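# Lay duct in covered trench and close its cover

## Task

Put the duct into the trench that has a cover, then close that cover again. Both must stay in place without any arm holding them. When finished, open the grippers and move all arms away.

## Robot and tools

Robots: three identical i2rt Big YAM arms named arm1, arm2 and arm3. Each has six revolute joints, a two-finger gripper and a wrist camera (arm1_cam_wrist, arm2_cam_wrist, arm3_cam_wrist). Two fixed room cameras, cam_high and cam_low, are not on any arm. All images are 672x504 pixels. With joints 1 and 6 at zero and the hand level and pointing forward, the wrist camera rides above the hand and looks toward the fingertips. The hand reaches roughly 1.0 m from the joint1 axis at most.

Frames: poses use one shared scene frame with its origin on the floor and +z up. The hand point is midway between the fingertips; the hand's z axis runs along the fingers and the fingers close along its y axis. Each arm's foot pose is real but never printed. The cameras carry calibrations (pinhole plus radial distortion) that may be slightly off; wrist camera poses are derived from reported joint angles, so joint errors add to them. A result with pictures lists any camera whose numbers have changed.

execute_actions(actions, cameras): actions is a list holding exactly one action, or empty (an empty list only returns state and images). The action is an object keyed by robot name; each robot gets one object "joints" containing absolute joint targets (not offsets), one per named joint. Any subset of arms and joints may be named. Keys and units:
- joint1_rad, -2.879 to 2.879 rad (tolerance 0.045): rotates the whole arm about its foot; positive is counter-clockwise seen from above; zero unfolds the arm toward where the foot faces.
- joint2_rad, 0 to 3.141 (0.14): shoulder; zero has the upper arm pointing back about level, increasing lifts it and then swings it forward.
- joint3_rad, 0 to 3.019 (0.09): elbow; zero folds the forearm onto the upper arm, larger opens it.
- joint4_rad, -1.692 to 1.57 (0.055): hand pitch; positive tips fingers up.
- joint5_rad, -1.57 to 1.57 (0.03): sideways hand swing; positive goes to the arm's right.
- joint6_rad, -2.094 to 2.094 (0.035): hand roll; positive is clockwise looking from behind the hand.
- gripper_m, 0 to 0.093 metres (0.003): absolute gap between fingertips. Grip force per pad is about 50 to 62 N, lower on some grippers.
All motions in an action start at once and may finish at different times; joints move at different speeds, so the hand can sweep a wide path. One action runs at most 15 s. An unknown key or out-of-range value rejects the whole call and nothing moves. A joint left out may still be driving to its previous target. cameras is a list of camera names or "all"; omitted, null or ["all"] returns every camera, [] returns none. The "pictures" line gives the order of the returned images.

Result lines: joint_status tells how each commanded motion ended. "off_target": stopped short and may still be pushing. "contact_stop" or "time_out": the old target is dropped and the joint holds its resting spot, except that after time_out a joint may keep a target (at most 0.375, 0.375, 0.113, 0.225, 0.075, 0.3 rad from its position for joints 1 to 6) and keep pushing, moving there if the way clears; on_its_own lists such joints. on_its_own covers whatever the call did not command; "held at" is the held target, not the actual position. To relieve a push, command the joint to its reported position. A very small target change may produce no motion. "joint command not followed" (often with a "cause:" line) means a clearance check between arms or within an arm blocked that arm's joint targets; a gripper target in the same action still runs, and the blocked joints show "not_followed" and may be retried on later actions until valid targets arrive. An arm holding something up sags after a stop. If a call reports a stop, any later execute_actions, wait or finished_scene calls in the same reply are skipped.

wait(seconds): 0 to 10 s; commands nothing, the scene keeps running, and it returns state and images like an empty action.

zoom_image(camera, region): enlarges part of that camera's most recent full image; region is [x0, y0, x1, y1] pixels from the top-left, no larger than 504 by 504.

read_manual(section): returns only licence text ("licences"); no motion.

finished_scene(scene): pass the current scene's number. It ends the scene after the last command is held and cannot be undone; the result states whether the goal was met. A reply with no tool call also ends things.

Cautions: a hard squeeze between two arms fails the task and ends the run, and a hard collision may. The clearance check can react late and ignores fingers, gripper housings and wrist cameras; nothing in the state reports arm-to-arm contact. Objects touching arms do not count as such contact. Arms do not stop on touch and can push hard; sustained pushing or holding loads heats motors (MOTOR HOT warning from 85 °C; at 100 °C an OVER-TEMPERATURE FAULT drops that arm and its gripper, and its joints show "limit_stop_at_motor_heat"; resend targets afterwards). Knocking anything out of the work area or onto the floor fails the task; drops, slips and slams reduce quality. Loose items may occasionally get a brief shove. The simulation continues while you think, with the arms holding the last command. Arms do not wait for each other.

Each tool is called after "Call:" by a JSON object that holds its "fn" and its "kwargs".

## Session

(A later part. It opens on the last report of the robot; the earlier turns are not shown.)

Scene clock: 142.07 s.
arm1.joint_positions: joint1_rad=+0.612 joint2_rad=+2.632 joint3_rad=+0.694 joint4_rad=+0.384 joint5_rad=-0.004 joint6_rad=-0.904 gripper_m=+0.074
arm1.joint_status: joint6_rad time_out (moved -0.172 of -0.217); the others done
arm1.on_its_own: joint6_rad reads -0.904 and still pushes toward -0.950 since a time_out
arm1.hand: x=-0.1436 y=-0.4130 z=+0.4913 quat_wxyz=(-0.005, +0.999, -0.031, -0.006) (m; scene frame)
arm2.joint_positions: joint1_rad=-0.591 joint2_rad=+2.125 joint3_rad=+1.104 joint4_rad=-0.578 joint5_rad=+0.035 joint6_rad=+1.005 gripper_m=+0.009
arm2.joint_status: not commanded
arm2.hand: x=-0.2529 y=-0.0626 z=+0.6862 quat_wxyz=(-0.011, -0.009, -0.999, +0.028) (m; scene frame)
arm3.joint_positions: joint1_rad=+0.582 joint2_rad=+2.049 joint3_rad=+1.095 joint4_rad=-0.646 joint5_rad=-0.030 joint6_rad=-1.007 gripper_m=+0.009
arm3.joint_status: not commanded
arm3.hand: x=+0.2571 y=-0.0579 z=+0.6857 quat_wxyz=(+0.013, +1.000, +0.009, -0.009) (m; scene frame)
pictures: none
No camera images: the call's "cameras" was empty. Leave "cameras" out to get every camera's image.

Call:
{"fn": "execute_actions", "kwargs": {"actions": [{"arm1":{"joints":{"joint1_rad":0.51,"joint2_rad":2.59,"joint3_rad":0.8,"joint4_rad":0.21,"joint6_rad":-1.1}}}], "cameras": ["cam_high","cam_low"]}}

Scene clock: 149.43 s.
arm1.joint_positions: joint1_rad=+0.503 joint2_rad=+2.615 joint3_rad=+0.806 joint4_rad=+0.224 joint5_rad=-0.004 joint6_rad=-1.054 gripper_m=+0.074
arm1.joint_status: joint6_rad time_out (moved -0.150 of -0.196); the others done
arm1.on_its_own: joint6_rad reads -1.054 and still pushes toward -1.100 since a time_out
arm1.hand: x=-0.1380 y=-0.3659 z=+0.4828 quat_wxyz=(+0.008, +1.000, -0.010, +0.002) (m; scene frame)
arm2.joint_positions: joint1_rad=-0.591 joint2_rad=+2.125 joint3_rad=+1.104 joint4_rad=-0.578 joint5_rad=+0.035 joint6_rad=+1.005 gripper_m=+0.009
arm2.joint_status: not commanded
arm2.hand: x=-0.2529 y=-0.0626 z=+0.6862 quat_wxyz=(-0.011, -0.009, -0.999, +0.028) (m; scene frame)
arm3.joint_positions: joint1_rad=+0.582 joint2_rad=+2.049 joint3_rad=+1.095 joint4_rad=-0.646 joint5_rad=-0.030 joint6_rad=-1.007 gripper_m=+0.009
arm3.joint_status: not commanded
arm3.hand: x=+0.2571 y=-0.0579 z=+0.6857 quat_wxyz=(+0.013, +1.000, +0.009, -0.009) (m; scene frame)
pictures: cam_high, cam_low
Images, in order (width x height): cam_high 672x504, cam_low 672x504.

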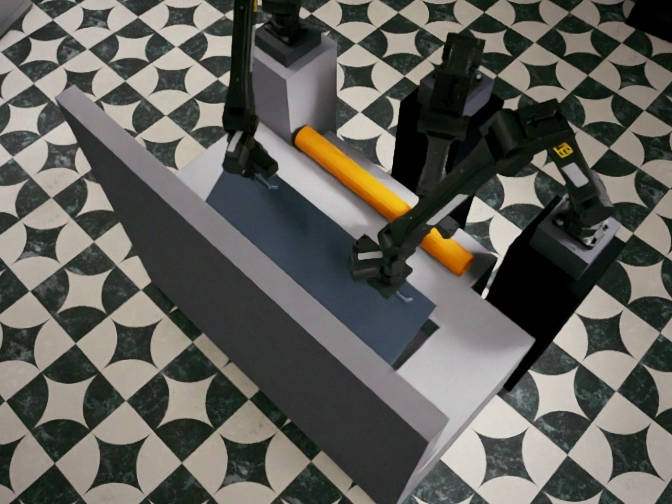

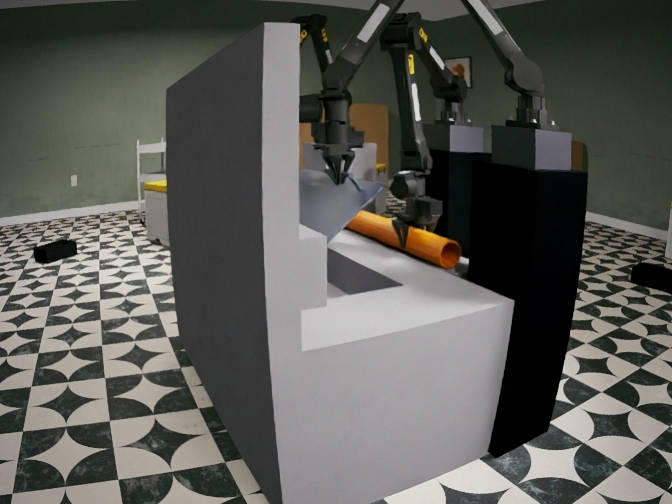

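Call:
{"fn": "execute_actions", "kwargs": {"actions": [{"arm1":{"joints":{"gripper_m":0.093,"joint6_rad":-1.06}}}], "cameras": []}}

Call:
{"fn": "execute_actions", "kwargs": {"actions": [{"arm1":{"joints":{"joint2_rad":2.43,"joint3_rad":0.71,"joint4_rad":0.15}}}], "cameras": []}}

Call:
{"fn": "execute_actions", "kwargs": {"actions": [{"arm1":{"joints":{"joint1_rad":-0.1,"joint2_rad":2.4,"joint3_rad":0.61,"joint4_rad":0.22,"joint6_rad":-1.67}}}], "cameras": ["arm1_cam_wrist"]}}

Scene clock: 164.20 s.
arm1.joint_positions: joint1_rad=+0.503 joint2_rad=+2.604 joint3_rad=+0.806 joint4_rad=+0.224 joint5_rad=-0.003 joint6_rad=-1.053 gripper_m=+0.093
arm1.joint_status: all done
arm1.hand: x=-0.1404 y=-0.3611 z=+0.4857 quat_wxyz=(+0.003, +1.000, -0.011, -0.001) (m; scene frame)
arm2.joint_positions: joint1_rad=-0.591 joint2_rad=+2.125 joint3_rad=+1.104 joint4_rad=-0.578 joint5_rad=+0.035 joint6_rad=+1.005 gripper_m=+0.009
arm2.joint_status: not commanded
arm2.hand: x=-0.2529 y=-0.0626 z=+0.6862 quat_wxyz=(-0.011, -0.009, -0.999, +0.028) (m; scene frame)
arm3.joint_positions: joint1_rad=+0.582 joint2_rad=+2.049 joint3_rad=+1.095 joint4_rad=-0.646 joint5_rad=-0.030 joint6_rad=-1.007 gripper_m=+0.009
arm3.joint_status: not commanded
arm3.hand: x=+0.2571 y=-0.0579 z=+0.6857 quat_wxyz=(+0.013, +1.000, +0.009, -0.009) (m; scene frame)
pictures: none
No camera images: the call's "cameras" was empty. Leave "cameras" out to get every camera's image.

Scene clock: 165.10 s.
arm1.joint_positions: joint1_rad=+0.503 joint2_rad=+2.429 joint3_rad=+0.712 joint4_rad=+0.163 joint5_rad=-0.003 joint6_rad=-1.053 gripper_m=+0.093
arm1.joint_status: all done
arm1.hand: x=-0.1436 y=-0.3551 z=+0.5405 quat_wxyz=(-0.006, +1.000, -0.011, -0.006) (m; scene frame)
arm2.joint_positions: joint1_rad=-0.591 joint2_rad=+2.125 joint3_rad=+1.104 joint4_rad=-0.578 joint5_rad=+0.035 joint6_rad=+1.005 gripper_m=+0.009
arm2.joint_status: not commanded
arm2.hand: x=-0.2529 y=-0.0626 z=+0.6862 quat_wxyz=(-0.011, -0.009, -0.999, +0.028) (m; scene frame)
arm3.joint_positions: joint1_rad=+0.582 joint2_rad=+2.049 joint3_rad=+1.095 joint4_rad=-0.646 joint5_rad=-0.030 joint6_rad=-1.007 gripper_m=+0.009
arm3.joint_status: not commanded
arm3.hand: x=+0.2571 y=-0.0579 z=+0.6857 quat_wxyz=(+0.013, +1.000, +0.009, -0.009) (m; scene frame)
pictures: none
No camera images: the call's "cameras" was empty. Leave "cameras" out to get every camera's image.

Scene clock: 166.70 s.
arm1.joint_positions: joint1_rad=-0.099 joint2_rad=+2.409 joint3_rad=+0.615 joint4_rad=+0.205 joint5_rad=-0.002 joint6_rad=-1.662 gripper_m=+0.093
arm1.joint_status: all done
arm1.hand: x=+0.0274 y=-0.3619 z=+0.5525 quat_wxyz=(+0.009, +1.000, -0.007, -0.002) (m; scene frame)
arm2.joint_positions: joint1_rad=-0.591 joint2_rad=+2.125 joint3_rad=+1.104 joint4_rad=-0.578 joint5_rad=+0.035 joint6_rad=+1.005 gripper_m=+0.009
arm2.joint_status: not commanded
arm2.hand: x=-0.2529 y=-0.0626 z=+0.6862 quat_wxyz=(-0.011, -0.009, -0.999, +0.028) (m; scene frame)
arm3.joint_positions: joint1_rad=+0.582 joint2_rad=+2.049 joint3_rad=+1.095 joint4_rad=-0.646 joint5_rad=-0.030 joint6_rad=-1.007 gripper_m=+0.009
arm3.joint_status: not commanded
arm3.hand: x=+0.2571 y=-0.0579 z=+0.6857 quat_wxyz=(+0.013, +1.000, +0.009, -0.009) (m; scene frame)
pictures: arm1_cam_wrist
camera_calibration (this result's frames):
arm1_cam_wrist: T_world_to_cam=[[0.00993325, 0.999426, -0.0323892, 0.383547], [0.811695, 0.0108581, 0.58398, -0.337203], [0.583997, -0.032091, -0.811121, 0.542121], [0, 0, 0, 1]] pos_world=[-0.0467009, -0.362269, 0.649069]
Images, in order (width x height): arm1_cam_wrist 672x504.

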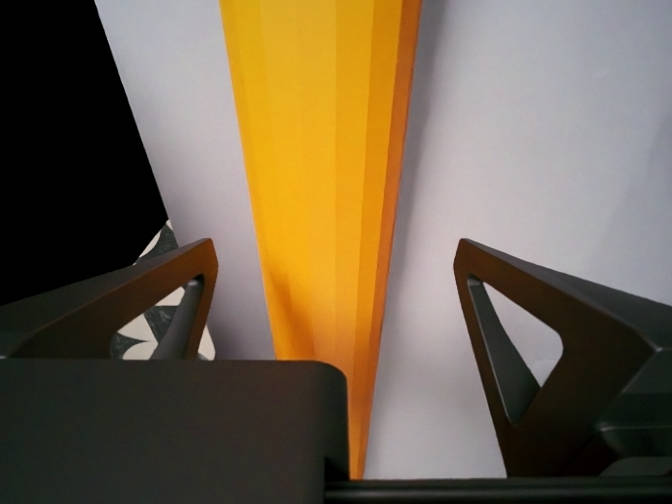

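Call:
{"fn": "execute_actions", "kwargs": {"actions": [{"arm1":{"joints":{"joint2_rad":2.52,"joint3_rad":0.655,"joint4_rad":0.3}},"arm2":{"joints":{"joint1_rad":-0.48,"joint2_rad":2.1,"joint3_rad":1.3,"joint4_rad":-0.75,"joint6_rad":1.08}},"arm3":{"joints":{"joint1_rad":0.48,"joint2_rad":2.03,"joint3_rad":1.3,"joint4_rad":-0.82,"joint6_rad":-1.08}}}], "cameras": []}}

Call:
{"fn": "execute_actions", "kwargs": {"actions": [{"arm1":{"joints":{"joint2_rad":2.64,"joint3_rad":0.725,"joint4_rad":0.345}}}], "cameras": []}}

Call:
{"fn": "execute_actions", "kwargs": {"actions": [{"arm1":{"joints":{"gripper_m":0.03}}}], "cameras": []}}

Call:
{"fn": "execute_actions", "kwargs": {"actions": [{"arm1":{"joints":{"joint1_rad":0,"joint2_rad":2.5,"joint3_rad":0.95,"joint4_rad":0.05,"joint6_rad":-1.57}}}]}}

Scene clock: 177.17 s.
arm1.joint_positions: joint1_rad=-0.099 joint2_rad=+2.527 joint3_rad=+0.662 joint4_rad=+0.284 joint5_rad=-0.002 joint6_rad=-1.663 gripper_m=+0.093
arm1.joint_status: all done
arm1.hand: x=+0.0271 y=-0.3646 z=+0.5197 quat_wxyz=(+0.005, +1.000, -0.006, -0.001) (m; scene frame)
arm2.joint_positions: joint1_rad=-0.552 joint2_rad=+2.133 joint3_rad=+1.233 joint4_rad=-0.757 joint5_rad=+0.050 joint6_rad=+1.048 gripper_m=+0.009
arm2.joint_status: joint1_rad time_out (moved +0.039 of +0.111); the others done
arm2.on_its_own: joint1_rad reads -0.552 and still pushes toward -0.480 since a time_out
arm2.hand: x=-0.2528 y=-0.0315 z=+0.7113 quat_wxyz=(-0.004, -0.011, -0.998, +0.057) (m; scene frame)
arm3.joint_positions: joint1_rad=+0.543 joint2_rad=+2.062 joint3_rad=+1.225 joint4_rad=-0.813 joint5_rad=-0.045 joint6_rad=-1.049 gripper_m=+0.009
arm3.joint_status: joint1_rad time_out (moved -0.039 of -0.102); the others done
arm3.on_its_own: joint1_rad reads +0.543 and still pushes toward +0.480 since a time_out
arm3.hand: x=+0.2569 y=-0.0270 z=+0.7121 quat_wxyz=(+0.039, +0.999, +0.009, -0.004) (m; scene frame)
pictures: none
No camera images: the call's "cameras" was empty. Leave "cameras" out to get every camera's image.

not run: a stop came earlier in this reply.

not run: a stop came earlier in this reply.

not run: a stop came earlier in this reply.

Lid at its limit; ease.

Call:
{"fn": "execute_actions", "kwargs": {"actions": [{"arm1":{"joints":{"joint2_rad":2.64,"joint3_rad":0.725,"joint4_rad":0.345}},"arm2":{"joints":{"joint1_rad":-0.54,"joint3_rad":1.25}},"arm3":{"joints":{"joint1_rad":0.53,"joint3_rad":1.24}}}], "cameras": []}}

Call:
{"fn": "execute_actions", "kwargs": {"actions": [{"arm1":{"joints":{"gripper_m":0.03}}}], "cameras": []}}

Call:
{"fn": "execute_actions", "kwargs": {"actions": [{"arm1":{"joints":{"joint1_rad":0,"joint2_rad":2.5,"joint3_rad":0.95,"joint4_rad":0.05,"joint6_rad":-1.57}}}]}}

Scene clock: 185.43 s.
arm1.joint_positions: joint1_rad=-0.099 joint2_rad=+2.646 joint3_rad=+0.727 joint4_rad=+0.328 joint5_rad=-0.001 joint6_rad=-1.663 gripper_m=+0.093
arm1.joint_status: all done
arm1.hand: x=+0.0266 y=-0.3703 z=+0.4836 quat_wxyz=(+0.011, +1.000, -0.006, -0.002) (m; scene frame)
arm2.joint_positions: joint1_rad=-0.559 joint2_rad=+2.133 joint3_rad=+1.233 joint4_rad=-0.758 joint5_rad=+0.035 joint6_rad=+1.047 gripper_m=+0.009
arm2.joint_status: all done
arm2.hand: x=-0.2521 y=-0.0321 z=+0.7112 quat_wxyz=(+0.003, -0.014, -0.998, +0.053) (m; scene frame)
arm3.joint_positions: joint1_rad=+0.550 joint2_rad=+2.062 joint3_rad=+1.224 joint4_rad=-0.814 joint5_rad=-0.030 joint6_rad=-1.048 gripper_m=+0.009
arm3.joint_status: all done
arm3.hand: x=+0.2565 y=-0.0280 z=+0.7116 quat_wxyz=(+0.035, +0.999, +0.013, +0.003) (m; scene frame)
pictures: none
No camera images: the call's "cameras" was empty. Leave "cameras" out to get every camera's image.

Scene clock: 186.07 s.
arm1.joint_positions: joint1_rad=-0.099 joint2_rad=+2.646 joint3_rad=+0.728 joint4_rad=+0.332 joint5_rad=-0.001 joint6_rad=-1.664 gripper_m=+0.074
arm1.joint_status: gripper_m off_target (ended at +0.074, target +0.030)
arm1.hand: x=+0.0268 y=-0.3684 z=+0.4835 quat_wxyz=(+0.008, +1.000, -0.006, -0.001) (m; scene frame)
arm2.joint_positions: joint1_rad=-0.559 joint2_rad=+2.133 joint3_rad=+1.233 joint4_rad=-0.758 joint5_rad=+0.035 joint6_rad=+1.047 gripper_m=+0.009
arm2.joint_status: not commanded
arm2.hand: x=-0.2521 y=-0.0321 z=+0.7112 quat_wxyz=(+0.003, -0.014, -0.998, +0.053) (m; scene frame)
arm3.joint_positions: joint1_rad=+0.550 joint2_rad=+2.062 joint3_rad=+1.224 joint4_rad=-0.814 joint5_rad=-0.030 joint6_rad=-1.048 gripper_m=+0.009
arm3.joint_status: not commanded
arm3.hand: x=+0.2565 y=-0.0280 z=+0.7116 quat_wxyz=(+0.035, +0.999, +0.013, +0.003) (m; scene frame)
pictures: none
No camera images: the call's "cameras" was empty. Leave "cameras" out to get every camera's image.

Scene clock: 187.50 s.
arm1.joint_positions: joint1_rad=+0.005 joint2_rad=+2.533 joint3_rad=+0.946 joint4_rad=+0.059 joint5_rad=-0.002 joint6_rad=-1.577 gripper_m=+0.074
arm1.joint_status: all done
arm1.hand: x=+0.0008 y=-0.2449 z=+0.5012 quat_wxyz=(-0.021, +1.000, +0.002, -0.001) (m; scene frame)
arm2.joint_positions: joint1_rad=-0.559 joint2_rad=+2.133 joint3_rad=+1.233 joint4_rad=-0.758 joint5_rad=+0.035 joint6_rad=+1.047 gripper_m=+0.009
arm2.joint_status: not commanded
arm2.hand: x=-0.2521 y=-0.0321 z=+0.7112 quat_wxyz=(+0.003, -0.014, -0.998, +0.053) (m; scene frame)
arm3.joint_positions: joint1_rad=+0.550 joint2_rad=+2.062 joint3_rad=+1.224 joint4_rad=-0.814 joint5_rad=-0.030 joint6_rad=-1.048 gripper_m=+0.009
arm3.joint_status: not commanded
arm3.hand: x=+0.2565 y=-0.0280 z=+0.7116 quat_wxyz=(+0.035, +0.999, +0.013, +0.003) (m; scene frame)
pictures: arm1_cam_wrist, arm2_cam_wrist, arm3_cam_wrist, cam_high, cam_low
camera_calibration (this result's frames):
arm1_cam_wrist: T_world_to_cam=[[-0.008698, 0.999569, 0.0280434, 0.23496], [0.810382, -0.00938392, 0.585826, -0.292811], [0.585837, 0.0278214, -0.809951, 0.533862], [0, 0, 0, 1]] pos_world=[-0.0734233, -0.252459, 0.59735]
arm2_cam_wrist: T_world_to_cam=[[-0.0387475, -0.993447, 0.107523, -0.121044], [-0.801049, 0.0952063, 0.590979, -0.614785], [-0.597343, -0.0632323, -0.799489, 0.538892], [0, 0, 0, 1]] pos_world=[-0.17526, -0.0276437, 0.807178]
arm3_cam_wrist: T_world_to_cam=[[-0.0235116, 0.996782, -0.0766401, 0.0874648], [0.809691, 0.0639519, 0.583362, -0.615359], [0.586386, -0.048339, -0.808588, 0.54501], [0, 0, 0, 1]] pos_world=[0.180721, -0.0214847, 0.806369]
Images, in order (width x height): arm1_cam_wrist 672x504, arm2_cam_wrist 672x504, arm3_cam_wrist 672x504, cam_high 672x504, cam_low 672x504.

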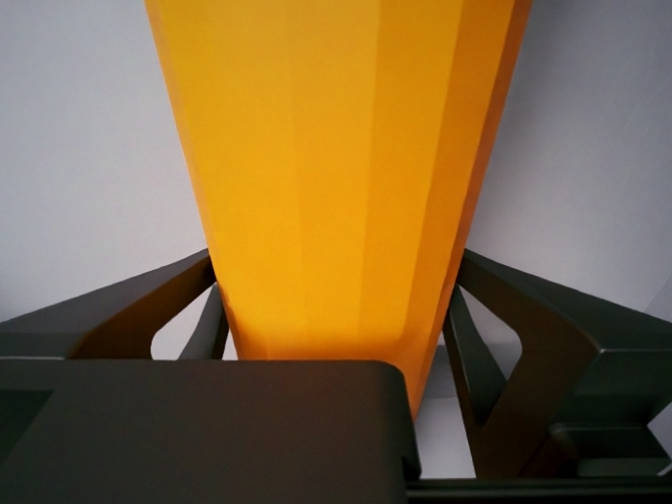

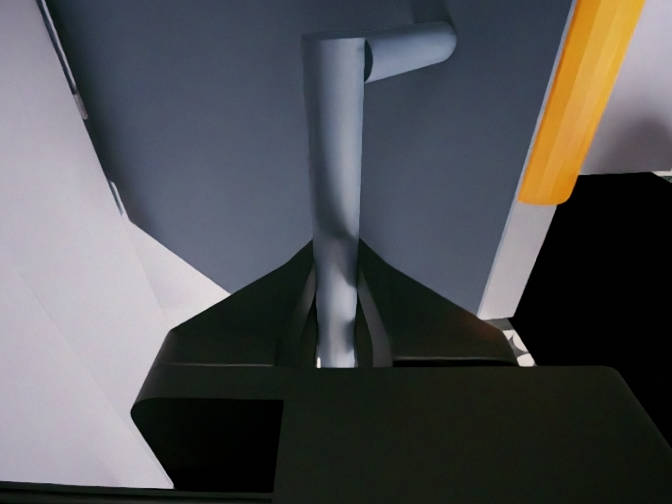

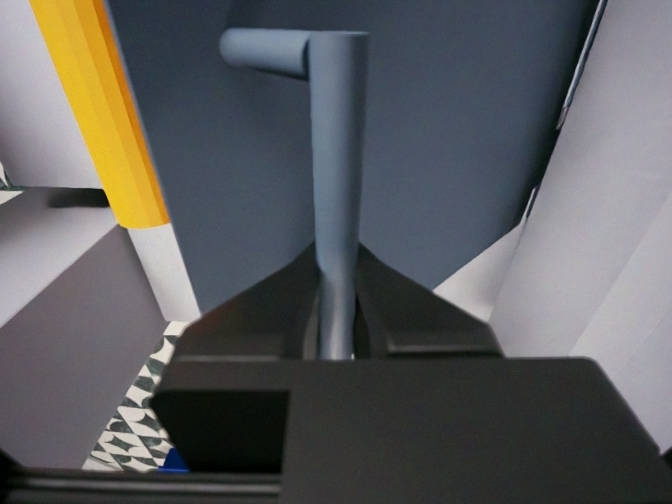

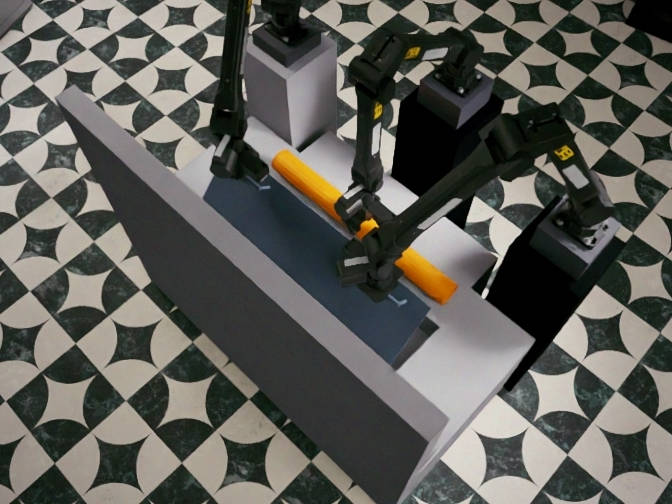

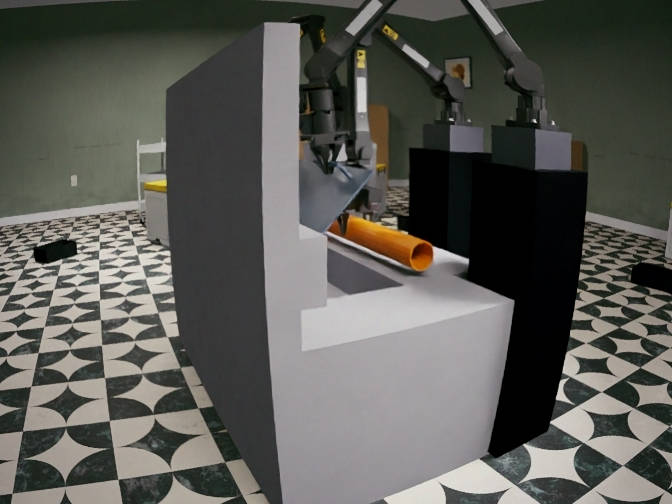

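Call:
{"fn": "execute_actions", "kwargs": {"actions": [{"arm1":{"joints":{"joint1_rad":0.02,"joint2_rad":2.55,"joint3_rad":1.07,"joint4_rad":0.28,"joint6_rad":-1.55}}}]}}

Scene clock: 197.60 s.
arm1.joint_positions: joint1_rad=+0.010 joint2_rad=+2.590 joint3_rad=+1.066 joint4_rad=+0.255 joint5_rad=-0.002 joint6_rad=-1.557 gripper_m=+0.074
arm1.joint_status: all done
arm1.hand: x=-0.0013 y=-0.1496 z=+0.4922 quat_wxyz=(-0.150, +0.989, -0.005, -0.002) (m; scene frame)
arm2.joint_positions: joint1_rad=-0.559 joint2_rad=+2.133 joint3_rad=+1.233 joint4_rad=-0.758 joint5_rad=+0.035 joint6_rad=+1.047 gripper_m=+0.009
arm2.joint_status: not commanded
arm2.hand: x=-0.2521 y=-0.0321 z=+0.7112 quat_wxyz=(+0.003, -0.014, -0.998, +0.053) (m; scene frame)
arm3.joint_positions: joint1_rad=+0.550 joint2_rad=+2.062 joint3_rad=+1.224 joint4_rad=-0.814 joint5_rad=-0.030 joint6_rad=-1.048 gripper_m=+0.009
arm3.joint_status: not commanded
arm3.hand: x=+0.2565 y=-0.0280 z=+0.7116 quat_wxyz=(+0.035, +0.999, +0.013, +0.003) (m; scene frame)
pictures: arm1_cam_wrist, arm2_cam_wrist, arm3_cam_wrist, cam_high, cam_low
camera_calibration (this result's frames):
arm1_cam_wrist: T_world_to_cam=[[0.00713173, 0.959065, 0.283095, 0.00833343], [0.81108, -0.171136, 0.55934, -0.296056], [0.584892, 0.225624, -0.779099, 0.539572], [0, 0, 0, 1]] pos_world=[-0.075526, -0.180399, 0.583617]
arm2_cam_wrist: T_world_to_cam=[[-0.0387475, -0.993447, 0.107523, -0.121044], [-0.801049, 0.0952063, 0.590979, -0.614785], [-0.597343, -0.0632323, -0.799489, 0.538892], [0, 0, 0, 1]] pos_world=[-0.17526, -0.0276437, 0.807178]
arm3_cam_wrist: T_world_to_cam=[[-0.0235116, 0.996782, -0.0766401, 0.0874648], [0.809691, 0.0639519, 0.583362, -0.615359], [0.586386, -0.048339, -0.808588, 0.54501], [0, 0, 0, 1]] pos_world=[0.180721, -0.0214847, 0.806369]
Images, in order (width x height): arm1_cam_wrist 672x504, arm2_cam_wrist 672x504, arm3_cam_wrist 672x504, cam_high 672x504, cam_low 672x504.

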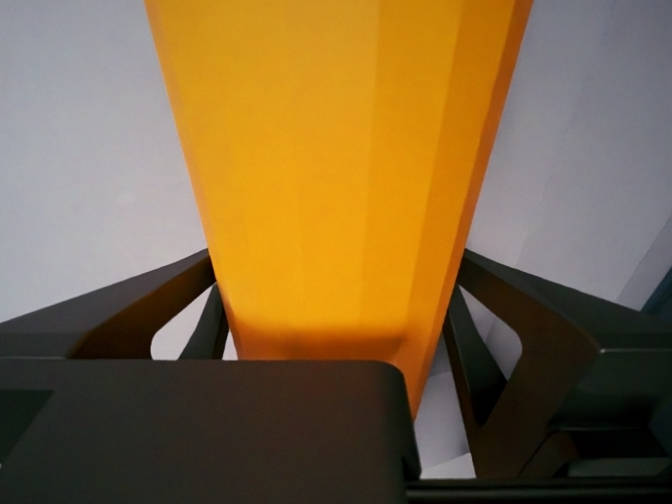

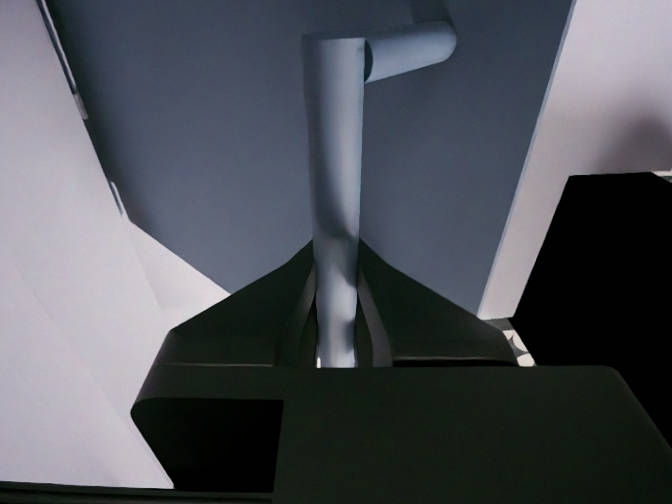

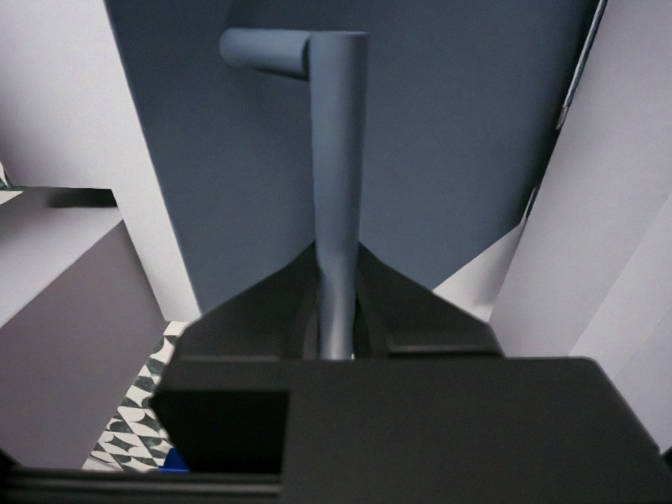

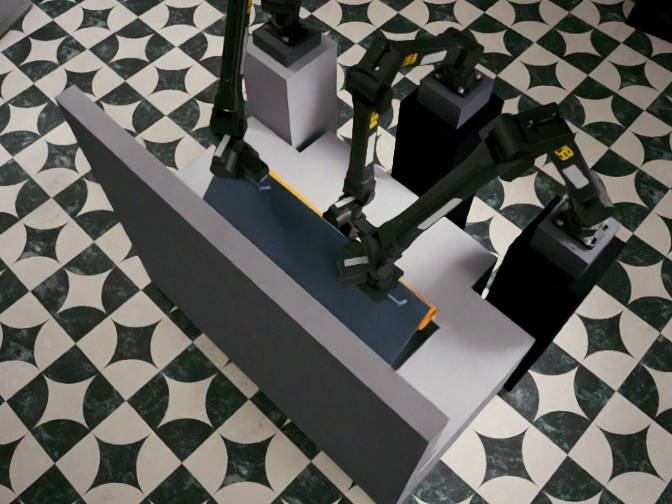

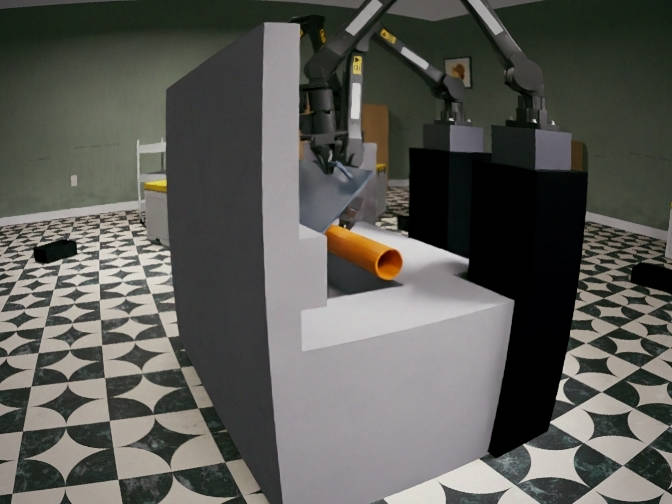

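Call:
{"fn": "execute_actions", "kwargs": {"actions": [{"arm1":{"joints":{"joint2_rad":2.58,"joint3_rad":1.13,"joint4_rad":0.34}}}], "cameras": []}}

Call:
{"fn": "execute_actions", "kwargs": {"actions": [{"arm1":{"joints":{"joint2_rad":2.75,"joint3_rad":1.237,"joint4_rad":0.41}}}], "cameras": ["cam_low","arm1_cam_wrist"]}}

Scene clock: 209.03 s.
arm1.joint_positions: joint1_rad=+0.010 joint2_rad=+2.616 joint3_rad=+1.113 joint4_rad=+0.306 joint5_rad=-0.002 joint6_rad=-1.556 gripper_m=+0.074
arm1.joint_status: all done
arm1.hand: x=-0.0014 y=-0.1211 z=+0.4890 quat_wxyz=(-0.185, +0.983, -0.005, -0.003) (m; scene frame)
arm2.joint_positions: joint1_rad=-0.559 joint2_rad=+2.133 joint3_rad=+1.233 joint4_rad=-0.758 joint5_rad=+0.035 joint6_rad=+1.047 gripper_m=+0.009
arm2.joint_status: not commanded
arm2.hand: x=-0.2521 y=-0.0321 z=+0.7112 quat_wxyz=(+0.003, -0.014, -0.998, +0.053) (m; scene frame)
arm3.joint_positions: joint1_rad=+0.550 joint2_rad=+2.062 joint3_rad=+1.224 joint4_rad=-0.814 joint5_rad=-0.030 joint6_rad=-1.048 gripper_m=+0.009
arm3.joint_status: not commanded
arm3.hand: x=+0.2565 y=-0.0280 z=+0.7116 quat_wxyz=(+0.035, +0.999, +0.013, +0.003) (m; scene frame)
pictures: none
No camera images: the call's "cameras" was empty. Leave "cameras" out to get every camera's image.

Scene clock: 210.10 s.
arm1.joint_positions: joint1_rad=+0.013 joint2_rad=+2.773 joint3_rad=+1.240 joint4_rad=+0.388 joint5_rad=-0.002 joint6_rad=-1.557 gripper_m=+0.074
arm1.joint_status: all done
arm1.hand: x=-0.0032 y=-0.1049 z=+0.4353 quat_wxyz=(-0.211, +0.977, -0.004, -0.003) (m; scene frame)
arm2.joint_positions: joint1_rad=-0.559 joint2_rad=+2.133 joint3_rad=+1.233 joint4_rad=-0.758 joint5_rad=+0.035 joint6_rad=+1.047 gripper_m=+0.009
arm2.joint_status: not commanded
arm2.hand: x=-0.2521 y=-0.0321 z=+0.7112 quat_wxyz=(+0.003, -0.014, -0.998, +0.053) (m; scene frame)
arm3.joint_positions: joint1_rad=+0.550 joint2_rad=+2.062 joint3_rad=+1.224 joint4_rad=-0.814 joint5_rad=-0.030 joint6_rad=-1.048 gripper_m=+0.009
arm3.joint_status: not commanded
arm3.hand: x=+0.2565 y=-0.0280 z=+0.7116 quat_wxyz=(+0.035, +0.999, +0.013, +0.003) (m; scene frame)
pictures: arm1_cam_wrist, cam_low
camera_calibration (this result's frames):
arm1_cam_wrist: T_world_to_cam=[[0.00414399, 0.916563, 0.39987, -0.0736599], [0.812094, -0.236417, 0.533489, -0.25063], [0.583512, 0.322521, -0.745315, 0.481751], [0, 0, 0, 1]] pos_world=[-0.0772672, -0.147114, 0.522219]
Images, in order (width x height): arm1_cam_wrist 672x504, cam_low 672x504.

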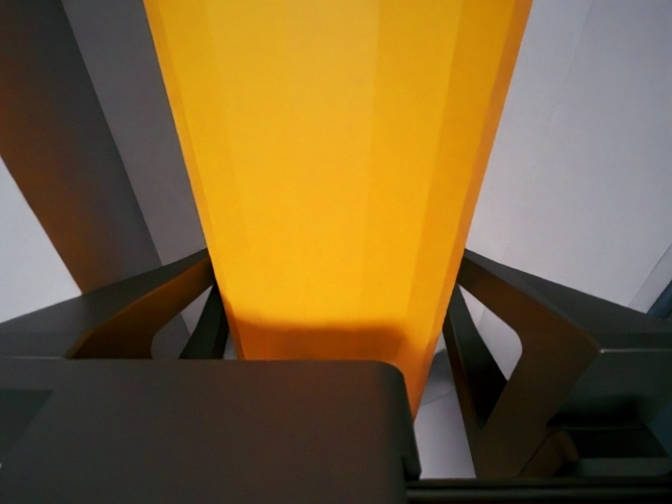

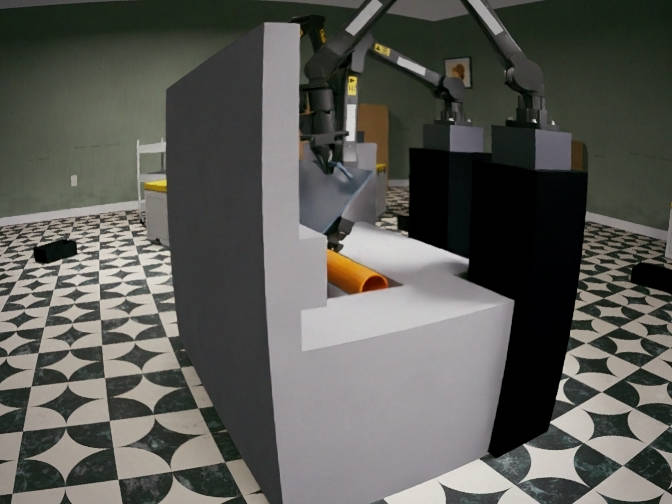

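Going in. Lower more.

Call:
{"fn": "execute_actions", "kwargs": {"actions": [{"arm1":{"joints":{"joint2_rad":2.87,"joint3_rad":1.34,"joint4_rad":0.4}}}], "cameras": ["cam_low","arm1_cam_wrist"]}}

Scene clock: 214.97 s.
arm1.joint_positions: joint1_rad=+0.013 joint2_rad=+2.878 joint3_rad=+1.362 joint4_rad=+0.391 joint5_rad=-0.001 joint6_rad=-1.556 gripper_m=+0.074
arm1.joint_status: all done
arm1.hand: x=-0.0033 y=-0.0881 z=+0.3978 quat_wxyz=(-0.221, +0.975, -0.004, -0.003) (m; scene frame)
arm2.joint_positions: joint1_rad=-0.559 joint2_rad=+2.133 joint3_rad=+1.233 joint4_rad=-0.758 joint5_rad=+0.035 joint6_rad=+1.047 gripper_m=+0.009
arm2.joint_status: not commanded
arm2.hand: x=-0.2521 y=-0.0321 z=+0.7112 quat_wxyz=(+0.003, -0.014, -0.998, +0.053) (m; scene frame)
arm3.joint_positions: joint1_rad=+0.550 joint2_rad=+2.062 joint3_rad=+1.224 joint4_rad=-0.814 joint5_rad=-0.030 joint6_rad=-1.048 gripper_m=+0.009
arm3.joint_status: not commanded
arm3.hand: x=+0.2565 y=-0.0280 z=+0.7116 quat_wxyz=(+0.035, +0.999, +0.013, +0.003) (m; scene frame)
pictures: arm1_cam_wrist, cam_low
camera_calibration (this result's frames):
arm1_cam_wrist: T_world_to_cam=[[0.0049713, 0.908128, 0.418662, -0.0822977], [0.811944, -0.248051, 0.528411, -0.225595], [0.583715, 0.337303, -0.738582, 0.447011], [0, 0, 0, 1]] pos_world=[-0.0773474, -0.132001, 0.483816]
Images, in order (width x height): arm1_cam_wrist 672x504, cam_low 672x504.

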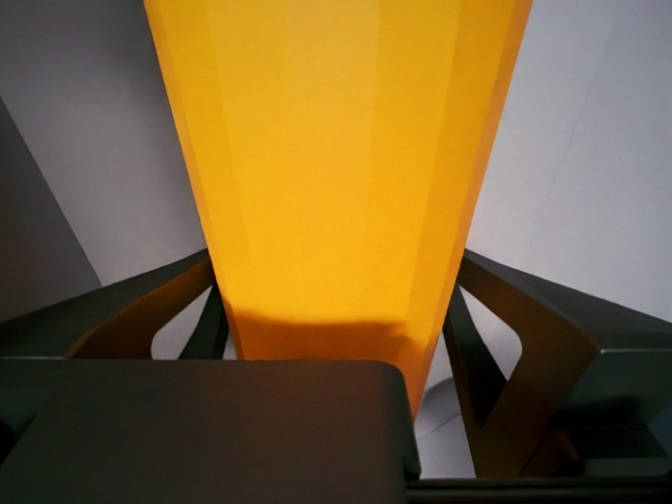

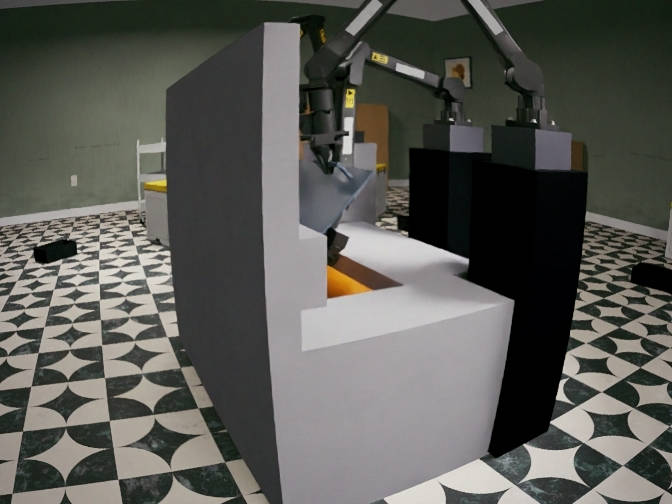

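Seems to touch the floor. Release, retreat, close.

Call:
{"fn": "execute_actions", "kwargs": {"actions": [{"arm1":{"joints":{"gripper_m":0.093}}}], "cameras": []}}

Call:
{"fn": "execute_actions", "kwargs": {"actions": [{"arm1":{"joints":{"joint2_rad":2.75,"joint3_rad":1.22,"joint4_rad":0.41}}}], "cameras": []}}

Call:
{"fn": "execute_actions", "kwargs": {"actions": [{"arm1":{"joints":{"joint2_rad":2.58,"joint3_rad":1.05,"joint4_rad":0.38}}}], "cameras": []}}

Call:
{"fn": "execute_actions", "kwargs": {"actions": [{"arm1":{"joints":{"joint2_rad":2.4,"joint3_rad":0.6,"joint4_rad":0.22}}}], "cameras": []}}

Call:
{"fn": "execute_actions", "kwargs": {"actions": [{"arm2":{"joints":{"joint1_rad":-0.61,"joint2_rad":2.12,"joint3_rad":1.03,"joint4_rad":-0.48,"joint6_rad":0.98}},"arm3":{"joints":{"joint1_rad":0.6,"joint2_rad":2.04,"joint3_rad":1.02,"joint4_rad":-0.55,"joint6_rad":-0.98}}}], "cameras": []}}

Call:
{"fn": "execute_actions", "kwargs": {"actions": [{"arm2":{"joints":{"joint1_rad":-0.68,"joint2_rad":2.27,"joint3_rad":0.95,"joint4_rad":-0.26,"joint6_rad":0.91}},"arm3":{"joints":{"joint1_rad":0.675,"joint2_rad":2.175,"joint3_rad":0.923,"joint4_rad":-0.33,"joint6_rad":-0.9}}}], "cameras": []}}

Call:
{"fn": "execute_actions", "kwargs": {"actions": [{"arm2":{"joints":{"joint1_rad":-0.735,"joint2_rad":2.47,"joint3_rad":0.97,"joint4_rad":-0.07,"joint6_rad":0.85}},"arm3":{"joints":{"joint1_rad":0.73,"joint2_rad":2.37,"joint3_rad":0.915,"joint4_rad":-0.12,"joint6_rad":-0.85}}}], "cameras": []}}

Call:
{"fn": "execute_actions", "kwargs": {"actions": [{"arm2":{"joints":{"joint1_rad":-0.747,"joint2_rad":2.61,"joint3_rad":1.039,"joint4_rad":0.019,"joint6_rad":0.838}},"arm3":{"joints":{"joint1_rad":0.744,"joint2_rad":2.515,"joint3_rad":0.971,"joint4_rad":-0.019,"joint6_rad":-0.84}}}], "cameras": []}}

Call:
{"fn": "execute_actions", "kwargs": {"actions": [{"arm2":{"joints":{"gripper_m":0.07}},"arm3":{"joints":{"gripper_m":0.07}}}], "cameras": []}}

Call:
{"fn": "execute_actions", "kwargs": {"actions": [{"arm2":{"joints":{"joint2_rad":2.3,"joint3_rad":0.87,"joint4_rad":-0.15}},"arm3":{"joints":{"joint2_rad":2.2,"joint3_rad":0.82,"joint4_rad":-0.19}}}], "cameras": ["cam_low","cam_high"]}}

Scene clock: 241.80 s.
arm1.joint_positions: joint1_rad=+0.013 joint2_rad=+2.866 joint3_rad=+1.363 joint4_rad=+0.397 joint5_rad=-0.001 joint6_rad=-1.556 gripper_m=+0.093
arm1.joint_status: all done
arm1.hand: x=-0.0033 y=-0.0798 z=+0.4046 quat_wxyz=(-0.230, +0.973, -0.004, -0.003) (m; scene frame)
arm2.joint_positions: joint1_rad=-0.559 joint2_rad=+2.133 joint3_rad=+1.233 joint4_rad=-0.758 joint5_rad=+0.035 joint6_rad=+1.047 gripper_m=+0.009
arm2.joint_status: not commanded
arm2.hand: x=-0.2521 y=-0.0321 z=+0.7112 quat_wxyz=(+0.003, -0.014, -0.998, +0.053) (m; scene frame)
arm3.joint_positions: joint1_rad=+0.550 joint2_rad=+2.062 joint3_rad=+1.224 joint4_rad=-0.814 joint5_rad=-0.030 joint6_rad=-1.048 gripper_m=+0.009
arm3.joint_status: not commanded
arm3.hand: x=+0.2565 y=-0.0280 z=+0.7116 quat_wxyz=(+0.035, +0.999, +0.013, +0.003) (m; scene frame)
pictures: none
No camera images: the call's "cameras" was empty. Leave "cameras" out to get every camera's image.

Scene clock: 242.60 s.
arm1.joint_positions: joint1_rad=+0.013 joint2_rad=+2.750 joint3_rad=+1.223 joint4_rad=+0.411 joint5_rad=-0.001 joint6_rad=-1.556 gripper_m=+0.093
arm1.joint_status: all done
arm1.hand: x=-0.0032 y=-0.0980 z=+0.4470 quat_wxyz=(-0.225, +0.974, -0.004, -0.003) (m; scene frame)
arm2.joint_positions: joint1_rad=-0.559 joint2_rad=+2.133 joint3_rad=+1.233 joint4_rad=-0.758 joint5_rad=+0.035 joint6_rad=+1.047 gripper_m=+0.009
arm2.joint_status: not commanded
arm2.hand: x=-0.2521 y=-0.0321 z=+0.7112 quat_wxyz=(+0.003, -0.014, -0.998, +0.053) (m; scene frame)
arm3.joint_positions: joint1_rad=+0.550 joint2_rad=+2.062 joint3_rad=+1.224 joint4_rad=-0.814 joint5_rad=-0.030 joint6_rad=-1.048 gripper_m=+0.009
arm3.joint_status: not commanded
arm3.hand: x=+0.2565 y=-0.0280 z=+0.7116 quat_wxyz=(+0.035, +0.999, +0.013, +0.003) (m; scene frame)
pictures: none
No camera images: the call's "cameras" was empty. Leave "cameras" out to get every camera's image.

Scene clock: 243.47 s.
arm1.joint_positions: joint1_rad=+0.013 joint2_rad=+2.582 joint3_rad=+1.052 joint4_rad=+0.394 joint5_rad=-0.001 joint6_rad=-1.557 gripper_m=+0.093
arm1.joint_status: all done
arm1.hand: x=-0.0030 y=-0.1224 z=+0.5067 quat_wxyz=(-0.215, +0.977, -0.004, -0.003) (m; scene frame)
arm2.joint_positions: joint1_rad=-0.559 joint2_rad=+2.133 joint3_rad=+1.233 joint4_rad=-0.758 joint5_rad=+0.035 joint6_rad=+1.047 gripper_m=+0.009
arm2.joint_status: not commanded
arm2.hand: x=-0.2521 y=-0.0321 z=+0.7112 quat_wxyz=(+0.003, -0.014, -0.998, +0.053) (m; scene frame)
arm3.joint_positions: joint1_rad=+0.550 joint2_rad=+2.062 joint3_rad=+1.224 joint4_rad=-0.814 joint5_rad=-0.030 joint6_rad=-1.048 gripper_m=+0.009
arm3.joint_status: not commanded
arm3.hand: x=+0.2565 y=-0.0280 z=+0.7116 quat_wxyz=(+0.035, +0.999, +0.013, +0.003) (m; scene frame)
pictures: none
No camera images: the call's "cameras" was empty. Leave "cameras" out to get every camera's image.

Scene clock: 244.73 s.
arm1.joint_positions: joint1_rad=+0.013 joint2_rad=+2.404 joint3_rad=+0.597 joint4_rad=+0.229 joint5_rad=-0.001 joint6_rad=-1.557 gripper_m=+0.093
arm1.joint_status: all done
arm1.hand: x=-0.0015 y=-0.3635 z=+0.5552 quat_wxyz=(+0.004, +1.000, -0.004, -0.001) (m; scene frame)
arm2.joint_positions: joint1_rad=-0.559 joint2_rad=+2.133 joint3_rad=+1.233 joint4_rad=-0.758 joint5_rad=+0.035 joint6_rad=+1.047 gripper_m=+0.009
arm2.joint_status: not commanded
arm2.hand: x=-0.2521 y=-0.0321 z=+0.7112 quat_wxyz=(+0.003, -0.014, -0.998, +0.053) (m; scene frame)
arm3.joint_positions: joint1_rad=+0.550 joint2_rad=+2.062 joint3_rad=+1.224 joint4_rad=-0.814 joint5_rad=-0.030 joint6_rad=-1.048 gripper_m=+0.009
arm3.joint_status: not commanded
arm3.hand: x=+0.2565 y=-0.0280 z=+0.7116 quat_wxyz=(+0.035, +0.999, +0.013, +0.003) (m; scene frame)
pictures: none
No camera images: the call's "cameras" was empty. Leave "cameras" out to get every camera's image.

Scene clock: 245.67 s.
arm1.joint_positions: joint1_rad=+0.013 joint2_rad=+2.404 joint3_rad=+0.597 joint4_rad=+0.229 joint5_rad=-0.001 joint6_rad=-1.557 gripper_m=+0.093
arm1.joint_status: not commanded
arm1.hand: x=-0.0015 y=-0.3635 z=+0.5552 quat_wxyz=(+0.004, +1.000, -0.004, -0.001) (m; scene frame)
arm2.joint_positions: joint1_rad=-0.626 joint2_rad=+2.154 joint3_rad=+1.040 joint4_rad=-0.474 joint5_rad=+0.016 joint6_rad=+0.972 gripper_m=+0.009
arm2.joint_status: all done
arm2.hand: x=-0.2535 y=-0.0871 z=+0.6619 quat_wxyz=(-0.006, -0.010, -1.000, +0.019) (m; scene frame)
arm3.joint_positions: joint1_rad=+0.617 joint2_rad=+2.073 joint3_rad=+1.028 joint4_rad=-0.551 joint5_rad=-0.013 joint6_rad=-0.973 gripper_m=+0.009
arm3.joint_status: all done
arm3.hand: x=+0.2577 y=-0.0825 z=+0.6611 quat_wxyz=(+0.007, +1.000, +0.009, -0.003) (m; scene frame)
pictures: none
No camera images: the call's "cameras" was empty. Leave "cameras" out to get every camera's image.

Scene clock: 246.63 s.
arm1.joint_positions: joint1_rad=+0.013 joint2_rad=+2.404 joint3_rad=+0.597 joint4_rad=+0.229 joint5_rad=-0.001 joint6_rad=-1.557 gripper_m=+0.093
arm1.joint_status: not commanded
arm1.hand: x=-0.0015 y=-0.3635 z=+0.5552 quat_wxyz=(+0.004, +1.000, -0.004, -0.001) (m; scene frame)
arm2.joint_positions: joint1_rad=-0.691 joint2_rad=+2.300 joint3_rad=+0.967 joint4_rad=-0.249 joint5_rad=+0.011 joint6_rad=+0.906 gripper_m=+0.009
arm2.joint_status: all done
arm2.hand: x=-0.2553 y=-0.1361 z=+0.5925 quat_wxyz=(-0.005, -0.010, -1.000, +0.015) (m; scene frame)
arm3.joint_positions: joint1_rad=+0.687 joint2_rad=+2.207 joint3_rad=+0.936 joint4_rad=-0.324 joint5_rad=-0.005 joint6_rad=-0.903 gripper_m=+0.009
arm3.joint_status: all done
arm3.hand: x=+0.2591 y=-0.1313 z=+0.5906 quat_wxyz=(+0.004, +1.000, +0.009, +0.001) (m; scene frame)
pictures: none
No camera images: the call's "cameras" was empty. Leave "cameras" out to get every camera's image.

Scene clock: 247.67 s.
arm1.joint_positions: joint1_rad=+0.013 joint2_rad=+2.404 joint3_rad=+0.597 joint4_rad=+0.229 joint5_rad=-0.001 joint6_rad=-1.557 gripper_m=+0.093
arm1.joint_status: not commanded
arm1.hand: x=-0.0015 y=-0.3635 z=+0.5552 quat_wxyz=(+0.004, +1.000, -0.004, -0.001) (m; scene frame)
arm2.joint_positions: joint1_rad=-0.736 joint2_rad=+2.488 joint3_rad=+0.982 joint4_rad=-0.056 joint5_rad=+0.000 joint6_rad=+0.859 gripper_m=+0.009
arm2.joint_status: all done
arm2.hand: x=-0.2565 y=-0.1636 z=+0.5220 quat_wxyz=(-0.007, -0.009, -1.000, +0.004) (m; scene frame)
arm3.joint_positions: joint1_rad=+0.734 joint2_rad=+2.392 joint3_rad=+0.929 joint4_rad=-0.111 joint5_rad=+0.003 joint6_rad=-0.855 gripper_m=+0.009
arm3.joint_status: all done
arm3.hand: x=+0.2603 y=-0.1589 z=+0.5193 quat_wxyz=(-0.006, +1.000, +0.008, -0.002) (m; scene frame)
pictures: none
No camera images: the call's "cameras" was empty. Leave "cameras" out to get every camera's image.

Scene clock: 248.43 s.
arm1.joint_positions: joint1_rad=+0.013 joint2_rad=+2.404 joint3_rad=+0.597 joint4_rad=+0.229 joint5_rad=-0.001 joint6_rad=-1.557 gripper_m=+0.093
arm1.joint_status: not commanded
arm1.hand: x=-0.0015 y=-0.3635 z=+0.5552 quat_wxyz=(+0.004, +1.000, -0.004, -0.001) (m; scene frame)
arm2.joint_positions: joint1_rad=-0.747 joint2_rad=+2.605 joint3_rad=+1.033 joint4_rad=+0.016 joint5_rad=+0.002 joint6_rad=+0.847 gripper_m=+0.009
arm2.joint_status: all done
arm2.hand: x=-0.2564 y=-0.1713 z=+0.4801 quat_wxyz=(-0.010, -0.009, -1.000, +0.002) (m; scene frame)
arm3.joint_positions: joint1_rad=+0.746 joint2_rad=+2.511 joint3_rad=+0.968 joint4_rad=-0.026 joint5_rad=+0.000 joint6_rad=-0.843 gripper_m=+0.009
arm3.joint_status: all done
arm3.hand: x=+0.2605 y=-0.1668 z=+0.4775 quat_wxyz=(-0.008, +1.000, +0.008, -0.005) (m; scene frame)
pictures: none
No camera images: the call's "cameras" was empty. Leave "cameras" out to get every camera's image.

Scene clock: 249.10 s.
arm1.joint_positions: joint1_rad=+0.013 joint2_rad=+2.404 joint3_rad=+0.597 joint4_rad=+0.229 joint5_rad=-0.001 joint6_rad=-1.557 gripper_m=+0.093
arm1.joint_status: not commanded
arm1.hand: x=-0.0015 y=-0.3635 z=+0.5552 quat_wxyz=(+0.004, +1.000, -0.004, -0.001) (m; scene frame)
arm2.joint_positions: joint1_rad=-0.747 joint2_rad=+2.605 joint3_rad=+1.034 joint4_rad=+0.016 joint5_rad=+0.002 joint6_rad=+0.845 gripper_m=+0.070
arm2.joint_status: all done
arm2.hand: x=-0.2563 y=-0.1711 z=+0.4801 quat_wxyz=(-0.010, -0.008, -1.000, +0.002) (m; scene frame)
arm3.joint_positions: joint1_rad=+0.746 joint2_rad=+2.511 joint3_rad=+0.968 joint4_rad=-0.026 joint5_rad=+0.000 joint6_rad=-0.843 gripper_m=+0.070
arm3.joint_status: all done
arm3.hand: x=+0.2605 y=-0.1668 z=+0.4775 quat_wxyz=(-0.008, +1.000, +0.008, -0.005) (m; scene frame)
pictures: none
No camera images: the call's "cameras" was empty. Leave "cameras" out to get every camera's image.

Scene clock: 250.40 s.
arm1.joint_positions: joint1_rad=+0.013 joint2_rad=+2.404 joint3_rad=+0.597 joint4_rad=+0.229 joint5_rad=-0.001 joint6_rad=-1.557 gripper_m=+0.093
arm1.joint_status: not commanded
arm1.hand: x=-0.0015 y=-0.3635 z=+0.5552 quat_wxyz=(+0.004, +1.000, -0.004, -0.001) (m; scene frame)
arm2.joint_positions: joint1_rad=-0.746 joint2_rad=+2.286 joint3_rad=+0.872 joint4_rad=-0.145 joint5_rad=-0.003 joint6_rad=+0.845 gripper_m=+0.070
arm2.joint_status: all done
arm2.hand: x=-0.2590 y=-0.1697 z=+0.5912 quat_wxyz=(-0.007, -0.007, -1.000, +0.001) (m; scene frame)
arm3.joint_positions: joint1_rad=+0.743 joint2_rad=+2.192 joint3_rad=+0.821 joint4_rad=-0.178 joint5_rad=+0.003 joint6_rad=-0.845 gripper_m=+0.070
arm3.joint_status: all done
arm3.hand: x=+0.2627 y=-0.1670 z=+0.5849 quat_wxyz=(-0.016, +1.000, +0.008, -0.011) (m; scene frame)
pictures: cam_high, cam_low
Images, in order (width x height): cam_high 672x504, cam_low 672x504.

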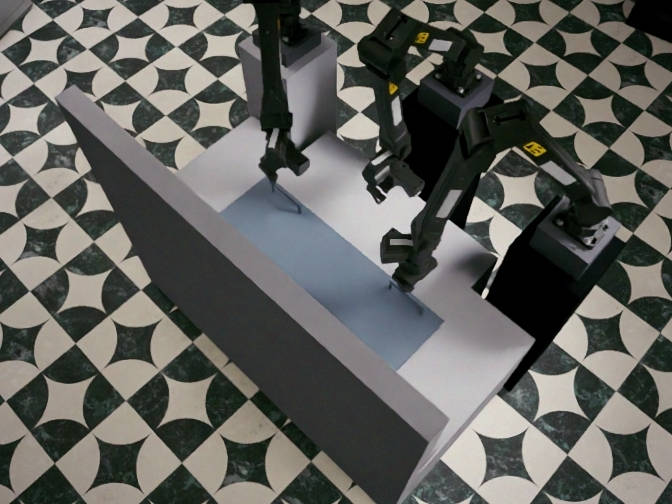

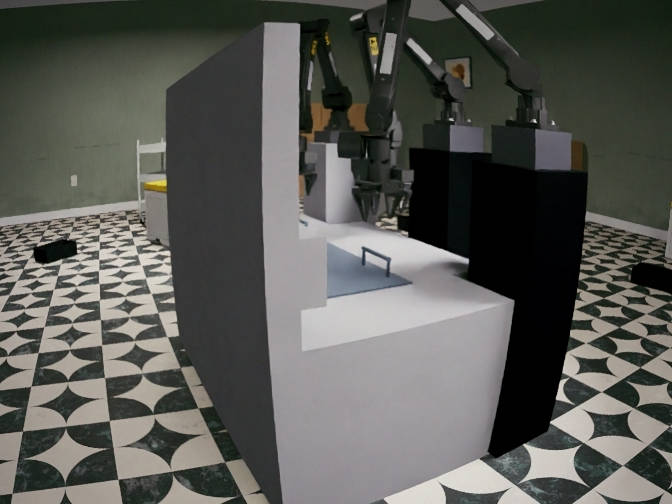

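Call:
{"fn": "finished_scene", "kwargs": {"scene": 1}}

The scene is finished: the task was done.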